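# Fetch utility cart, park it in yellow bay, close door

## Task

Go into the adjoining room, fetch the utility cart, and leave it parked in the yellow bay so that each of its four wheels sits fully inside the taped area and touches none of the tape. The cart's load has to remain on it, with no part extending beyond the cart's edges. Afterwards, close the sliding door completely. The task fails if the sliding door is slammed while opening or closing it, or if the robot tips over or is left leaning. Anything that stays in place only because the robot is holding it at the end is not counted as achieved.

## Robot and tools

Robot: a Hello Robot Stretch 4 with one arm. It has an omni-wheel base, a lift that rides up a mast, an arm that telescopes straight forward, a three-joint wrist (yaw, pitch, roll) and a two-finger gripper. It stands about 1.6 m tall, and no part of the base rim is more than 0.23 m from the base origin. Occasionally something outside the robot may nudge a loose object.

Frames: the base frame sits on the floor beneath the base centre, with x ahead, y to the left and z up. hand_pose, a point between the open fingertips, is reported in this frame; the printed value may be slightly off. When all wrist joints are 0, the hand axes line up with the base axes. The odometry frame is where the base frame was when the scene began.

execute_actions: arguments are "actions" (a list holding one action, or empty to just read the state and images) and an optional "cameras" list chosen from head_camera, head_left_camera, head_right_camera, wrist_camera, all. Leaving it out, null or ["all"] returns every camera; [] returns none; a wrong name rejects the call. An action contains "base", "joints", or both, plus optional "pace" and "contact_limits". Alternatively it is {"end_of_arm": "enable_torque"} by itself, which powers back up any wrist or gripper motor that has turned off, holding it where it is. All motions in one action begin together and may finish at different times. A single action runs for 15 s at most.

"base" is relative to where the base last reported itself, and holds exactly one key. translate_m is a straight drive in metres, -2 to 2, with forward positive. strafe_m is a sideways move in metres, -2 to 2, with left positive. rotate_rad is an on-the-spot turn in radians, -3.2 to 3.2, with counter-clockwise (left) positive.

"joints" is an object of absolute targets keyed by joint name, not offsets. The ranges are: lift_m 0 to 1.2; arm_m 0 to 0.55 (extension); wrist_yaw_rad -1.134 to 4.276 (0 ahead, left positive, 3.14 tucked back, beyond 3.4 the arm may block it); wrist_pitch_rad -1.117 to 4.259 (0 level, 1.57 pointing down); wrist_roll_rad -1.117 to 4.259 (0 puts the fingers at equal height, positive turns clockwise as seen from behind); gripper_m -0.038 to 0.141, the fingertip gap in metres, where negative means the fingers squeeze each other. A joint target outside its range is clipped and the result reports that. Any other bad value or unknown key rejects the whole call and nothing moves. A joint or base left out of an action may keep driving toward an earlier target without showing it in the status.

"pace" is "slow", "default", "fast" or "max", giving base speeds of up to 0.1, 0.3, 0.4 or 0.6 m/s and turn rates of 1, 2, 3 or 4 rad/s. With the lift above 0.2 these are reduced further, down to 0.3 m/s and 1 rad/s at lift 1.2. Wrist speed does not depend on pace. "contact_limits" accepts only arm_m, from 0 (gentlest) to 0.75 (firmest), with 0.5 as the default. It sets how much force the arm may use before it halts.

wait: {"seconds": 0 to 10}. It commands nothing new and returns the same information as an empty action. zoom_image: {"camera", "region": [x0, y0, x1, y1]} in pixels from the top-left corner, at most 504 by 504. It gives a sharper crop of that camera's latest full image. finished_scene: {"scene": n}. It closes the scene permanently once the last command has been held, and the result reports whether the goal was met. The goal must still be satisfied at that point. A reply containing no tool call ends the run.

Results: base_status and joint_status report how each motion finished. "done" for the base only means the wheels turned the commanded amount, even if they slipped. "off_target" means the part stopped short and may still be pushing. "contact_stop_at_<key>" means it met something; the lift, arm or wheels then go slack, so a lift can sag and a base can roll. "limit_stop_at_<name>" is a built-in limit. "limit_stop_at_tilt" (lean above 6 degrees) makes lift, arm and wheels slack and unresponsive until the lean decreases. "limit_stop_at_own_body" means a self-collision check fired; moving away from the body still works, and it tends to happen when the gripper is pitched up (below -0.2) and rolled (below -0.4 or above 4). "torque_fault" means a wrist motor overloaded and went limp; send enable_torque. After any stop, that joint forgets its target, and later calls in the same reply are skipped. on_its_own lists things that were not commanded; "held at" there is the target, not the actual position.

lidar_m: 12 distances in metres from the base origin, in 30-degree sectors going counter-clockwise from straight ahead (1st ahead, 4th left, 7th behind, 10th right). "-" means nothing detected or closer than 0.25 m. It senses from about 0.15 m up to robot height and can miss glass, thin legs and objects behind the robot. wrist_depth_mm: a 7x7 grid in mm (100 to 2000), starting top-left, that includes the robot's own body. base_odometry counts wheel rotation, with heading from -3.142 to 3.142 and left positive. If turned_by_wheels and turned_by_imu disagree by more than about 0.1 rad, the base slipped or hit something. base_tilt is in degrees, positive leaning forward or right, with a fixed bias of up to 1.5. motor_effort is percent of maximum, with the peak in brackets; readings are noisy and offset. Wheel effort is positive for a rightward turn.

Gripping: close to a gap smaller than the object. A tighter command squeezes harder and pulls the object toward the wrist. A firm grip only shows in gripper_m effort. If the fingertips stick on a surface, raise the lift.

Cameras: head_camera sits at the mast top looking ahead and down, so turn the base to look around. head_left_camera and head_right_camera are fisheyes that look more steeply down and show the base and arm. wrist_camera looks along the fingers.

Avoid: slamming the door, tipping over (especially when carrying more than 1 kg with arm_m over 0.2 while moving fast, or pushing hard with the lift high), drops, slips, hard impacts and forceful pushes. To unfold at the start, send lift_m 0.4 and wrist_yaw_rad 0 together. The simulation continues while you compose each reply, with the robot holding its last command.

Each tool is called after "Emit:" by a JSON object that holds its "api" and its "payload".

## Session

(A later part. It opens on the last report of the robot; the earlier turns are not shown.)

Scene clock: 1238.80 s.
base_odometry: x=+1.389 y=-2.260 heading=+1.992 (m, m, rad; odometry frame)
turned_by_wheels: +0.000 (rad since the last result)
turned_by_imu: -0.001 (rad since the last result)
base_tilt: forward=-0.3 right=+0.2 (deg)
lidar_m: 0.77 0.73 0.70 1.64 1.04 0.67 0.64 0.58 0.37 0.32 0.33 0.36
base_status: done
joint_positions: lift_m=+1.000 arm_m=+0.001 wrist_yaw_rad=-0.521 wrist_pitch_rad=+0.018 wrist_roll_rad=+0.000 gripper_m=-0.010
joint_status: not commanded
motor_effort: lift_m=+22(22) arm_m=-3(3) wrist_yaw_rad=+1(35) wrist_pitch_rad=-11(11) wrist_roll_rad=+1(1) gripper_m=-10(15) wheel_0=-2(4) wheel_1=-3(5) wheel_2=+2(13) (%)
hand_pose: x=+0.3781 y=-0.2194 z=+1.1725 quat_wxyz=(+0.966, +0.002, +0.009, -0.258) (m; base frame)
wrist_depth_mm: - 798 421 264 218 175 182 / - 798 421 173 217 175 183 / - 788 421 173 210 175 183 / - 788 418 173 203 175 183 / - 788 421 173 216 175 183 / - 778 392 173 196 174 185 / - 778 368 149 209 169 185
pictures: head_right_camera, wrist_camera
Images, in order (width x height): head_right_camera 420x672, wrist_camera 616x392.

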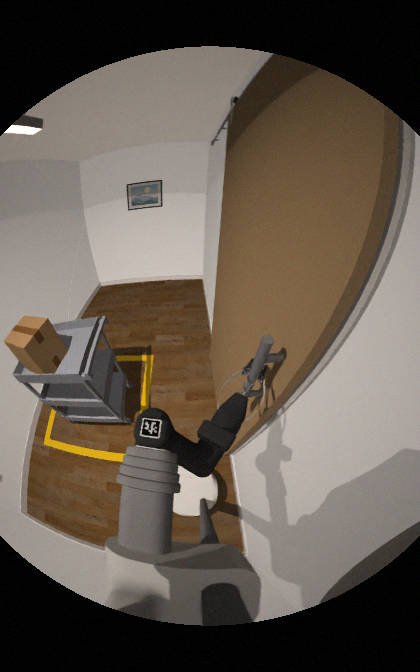

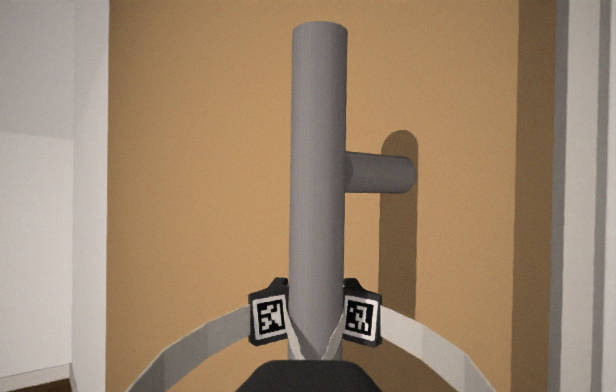

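Emit:
{"api": "execute_actions", "payload": {"actions": [{"base":{"translate_m":-0.03},"pace":"slow"}], "cameras": ["head_camera","head_right_camera","wrist_camera"]}}

Scene clock: 1244.07 s.
base_odometry: x=+1.401 y=-2.287 heading=+1.993 (m, m, rad; odometry frame)
turned_by_wheels: +0.001 (rad since the last result)
turned_by_imu: +0.002 (rad since the last result)
base_tilt: forward=+0.2 right=+0.5 (deg)
lidar_m: 0.76 0.73 0.69 1.66 1.00 0.67 0.60 0.56 0.38 0.33 0.33 0.35
base_status: done
joint_positions: lift_m=+1.000 arm_m=+0.001 wrist_yaw_rad=-0.501 wrist_pitch_rad=+0.014 wrist_roll_rad=+0.000 gripper_m=-0.009
joint_status: not commanded
on_its_own: wrist_yaw_rad is at rest, and its effort (-57) is outside its rest range (-13 to +13)
motor_effort: lift_m=+21(22) arm_m=-3(3) wrist_yaw_rad=-57(57) wrist_pitch_rad=+3(9) wrist_roll_rad=-1(1) gripper_m=-25(26) wheel_0=-5(7) wheel_1=-3(3) wheel_2=+17(18) (%)
hand_pose: x=+0.3826 y=-0.2152 z=+1.1738 quat_wxyz=(+0.969, +0.002, +0.007, -0.248) (m; base frame)
wrist_depth_mm: - 904 442 266 218 177 187 / - 917 442 182 217 179 187 / - 904 439 182 210 178 187 / - 904 442 181 209 178 188 / - 904 439 181 216 178 189 / - 891 198 181 195 178 189 / - 778 407 176 208 173 191
pictures: head_camera, head_right_camera, wrist_camera
Images, in order (width x height): head_camera 420x560, head_right_camera 420x672, wrist_camera 616x392.

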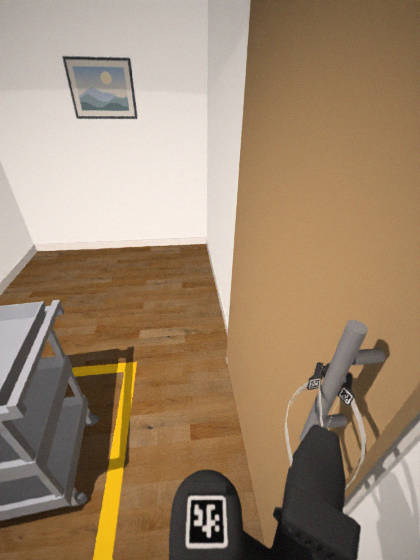

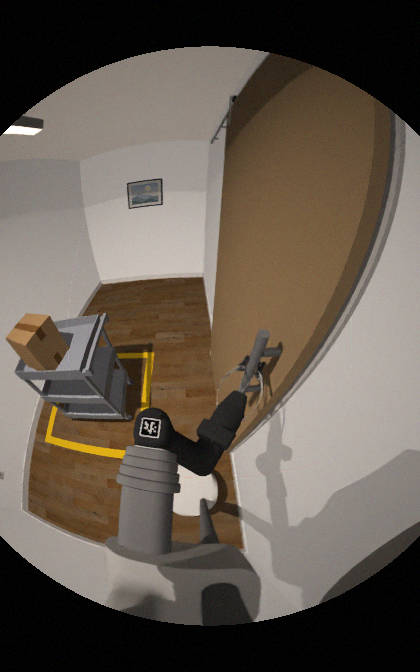

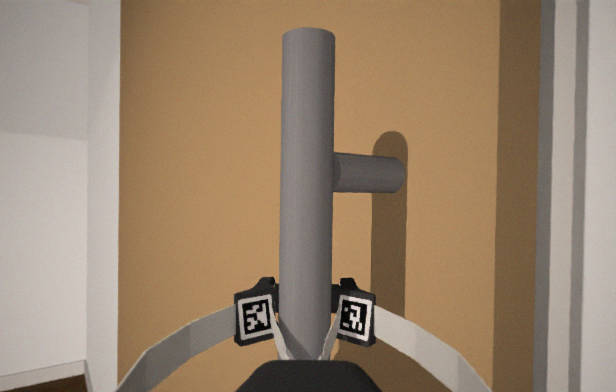

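The door has reached its stop, so I'll release the handle.

Emit:
{"api": "execute_actions", "payload": {"actions": [{"joints":{"gripper_m":0.06}}], "cameras": []}}

Emit:
{"api": "execute_actions", "payload": {"actions": [{"base":{"translate_m":-0.12},"pace":"slow"}], "cameras": ["head_left_camera","head_right_camera","wrist_camera"]}}

Emit:
{"api": "zoom_image", "payload": {"camera": "head_left_camera", "region": [20,300,220,500]}}

Scene clock: 1251.43 s.
base_odometry: x=+1.402 y=-2.287 heading=+1.992 (m, m, rad; odometry frame)
turned_by_wheels: -0.001 (rad since the last result)
turned_by_imu: -0.002 (rad since the last result)
base_tilt: forward=-0.4 right=+0.2 (deg)
lidar_m: 0.81 0.73 0.72 1.64 1.00 0.66 0.59 0.58 0.36 0.33 0.35 0.38
base_status: not commanded
joint_positions: lift_m=+1.000 arm_m=+0.001 wrist_yaw_rad=-0.517 wrist_pitch_rad=+0.018 wrist_roll_rad=+0.000 gripper_m=+0.060
joint_status: all done
motor_effort: lift_m=+21(21) arm_m=-4(3) wrist_yaw_rad=-12(61) wrist_pitch_rad=-7(6) wrist_roll_rad=-1(1) gripper_m=-2(24) wheel_0=+1(5) wheel_1=-2(3) wheel_2=+1(17) (%)
hand_pose: x=+0.3792 y=-0.2185 z=+1.1728 quat_wxyz=(+0.967, +0.002, +0.009, -0.255) (m; base frame)
wrist_depth_mm: - 878 449 289 227 197 206 / - 878 449 196 227 197 206 / - 866 449 196 227 198 206 / - 866 445 198 220 198 206 / - 866 445 198 226 198 206 / - 854 197 196 195 199 206 / - 854 442 151 218 196 206
pictures: none
No camera images: the call's "cameras" was empty. Leave "cameras" out to get every camera's image.

Scene clock: 1253.90 s.
base_odometry: x=+1.451 y=-2.397 heading=+1.992 (m, m, rad; odometry frame)
turned_by_wheels: +0.000 (rad since the last result)
turned_by_imu: +0.000 (rad since the last result)
base_tilt: forward=-0.5 right=+0.2 (deg)
lidar_m: 0.82 0.80 0.86 1.63 0.77 0.53 0.48 0.49 0.38 0.34 0.35 0.45
base_status: done
joint_positions: lift_m=+1.000 arm_m=+0.001 wrist_yaw_rad=-0.520 wrist_pitch_rad=+0.018 wrist_roll_rad=+0.000 gripper_m=+0.060
joint_status: not commanded
motor_effort: lift_m=+21(21) arm_m=-3(4) wrist_yaw_rad=-3(14) wrist_pitch_rad=-8(6) wrist_roll_rad=-1(1) gripper_m=+0(5) wheel_0=-1(3) wheel_1=-2(7) wheel_2=+1(9) (%)
hand_pose: x=+0.3785 y=-0.2191 z=+1.1728 quat_wxyz=(+0.966, +0.002, +0.009, -0.257) (m; base frame)
wrist_depth_mm: - 917 477 322 306 256 222 / - 904 477 322 307 256 223 / - 917 392 322 307 256 221 / - 904 415 320 309 256 221 / - 904 415 322 309 255 220 / - 904 196 320 195 254 220 / - 891 389 143 306 241 221
pictures: head_left_camera, head_right_camera, wrist_camera
Images, in order (width x height): head_left_camera 420x672, head_right_camera 420x672, wrist_camera 616x392.

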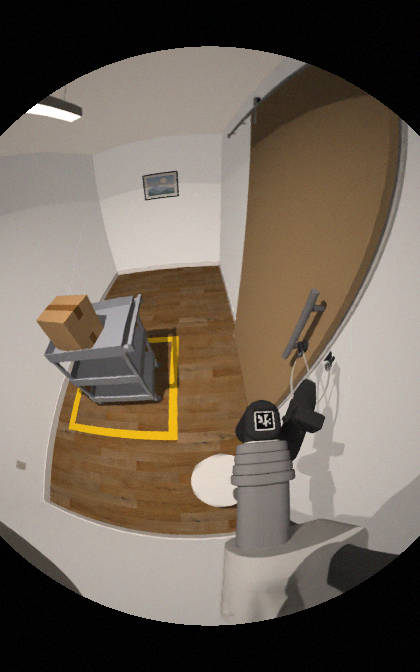

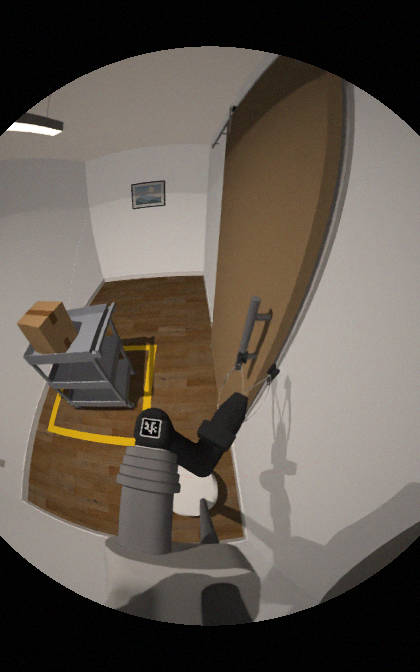

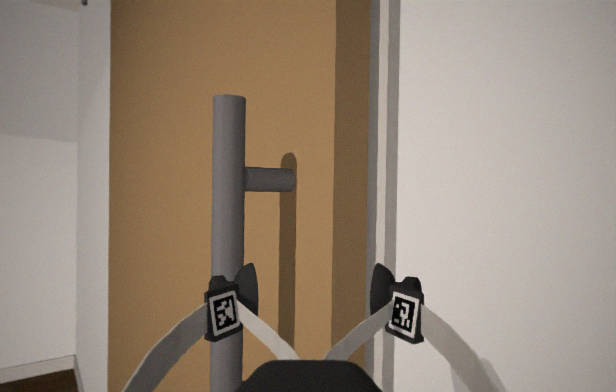

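Region (20, 300, 220, 500) of head_left_camera's 420x672 image, scaled by 2.520, with more detail than that image has.

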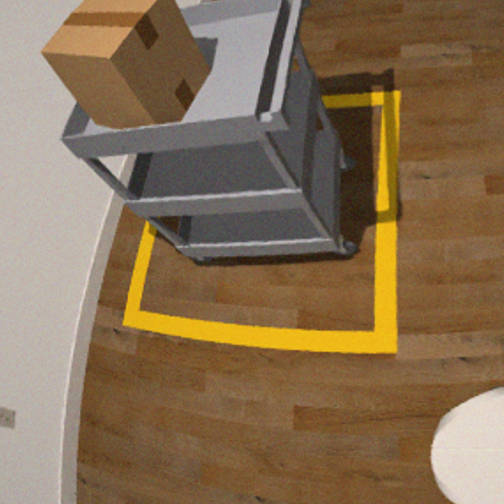

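Emit:
{"api": "finished_scene", "payload": {"scene": 2}}

The scene is finished: the task was done.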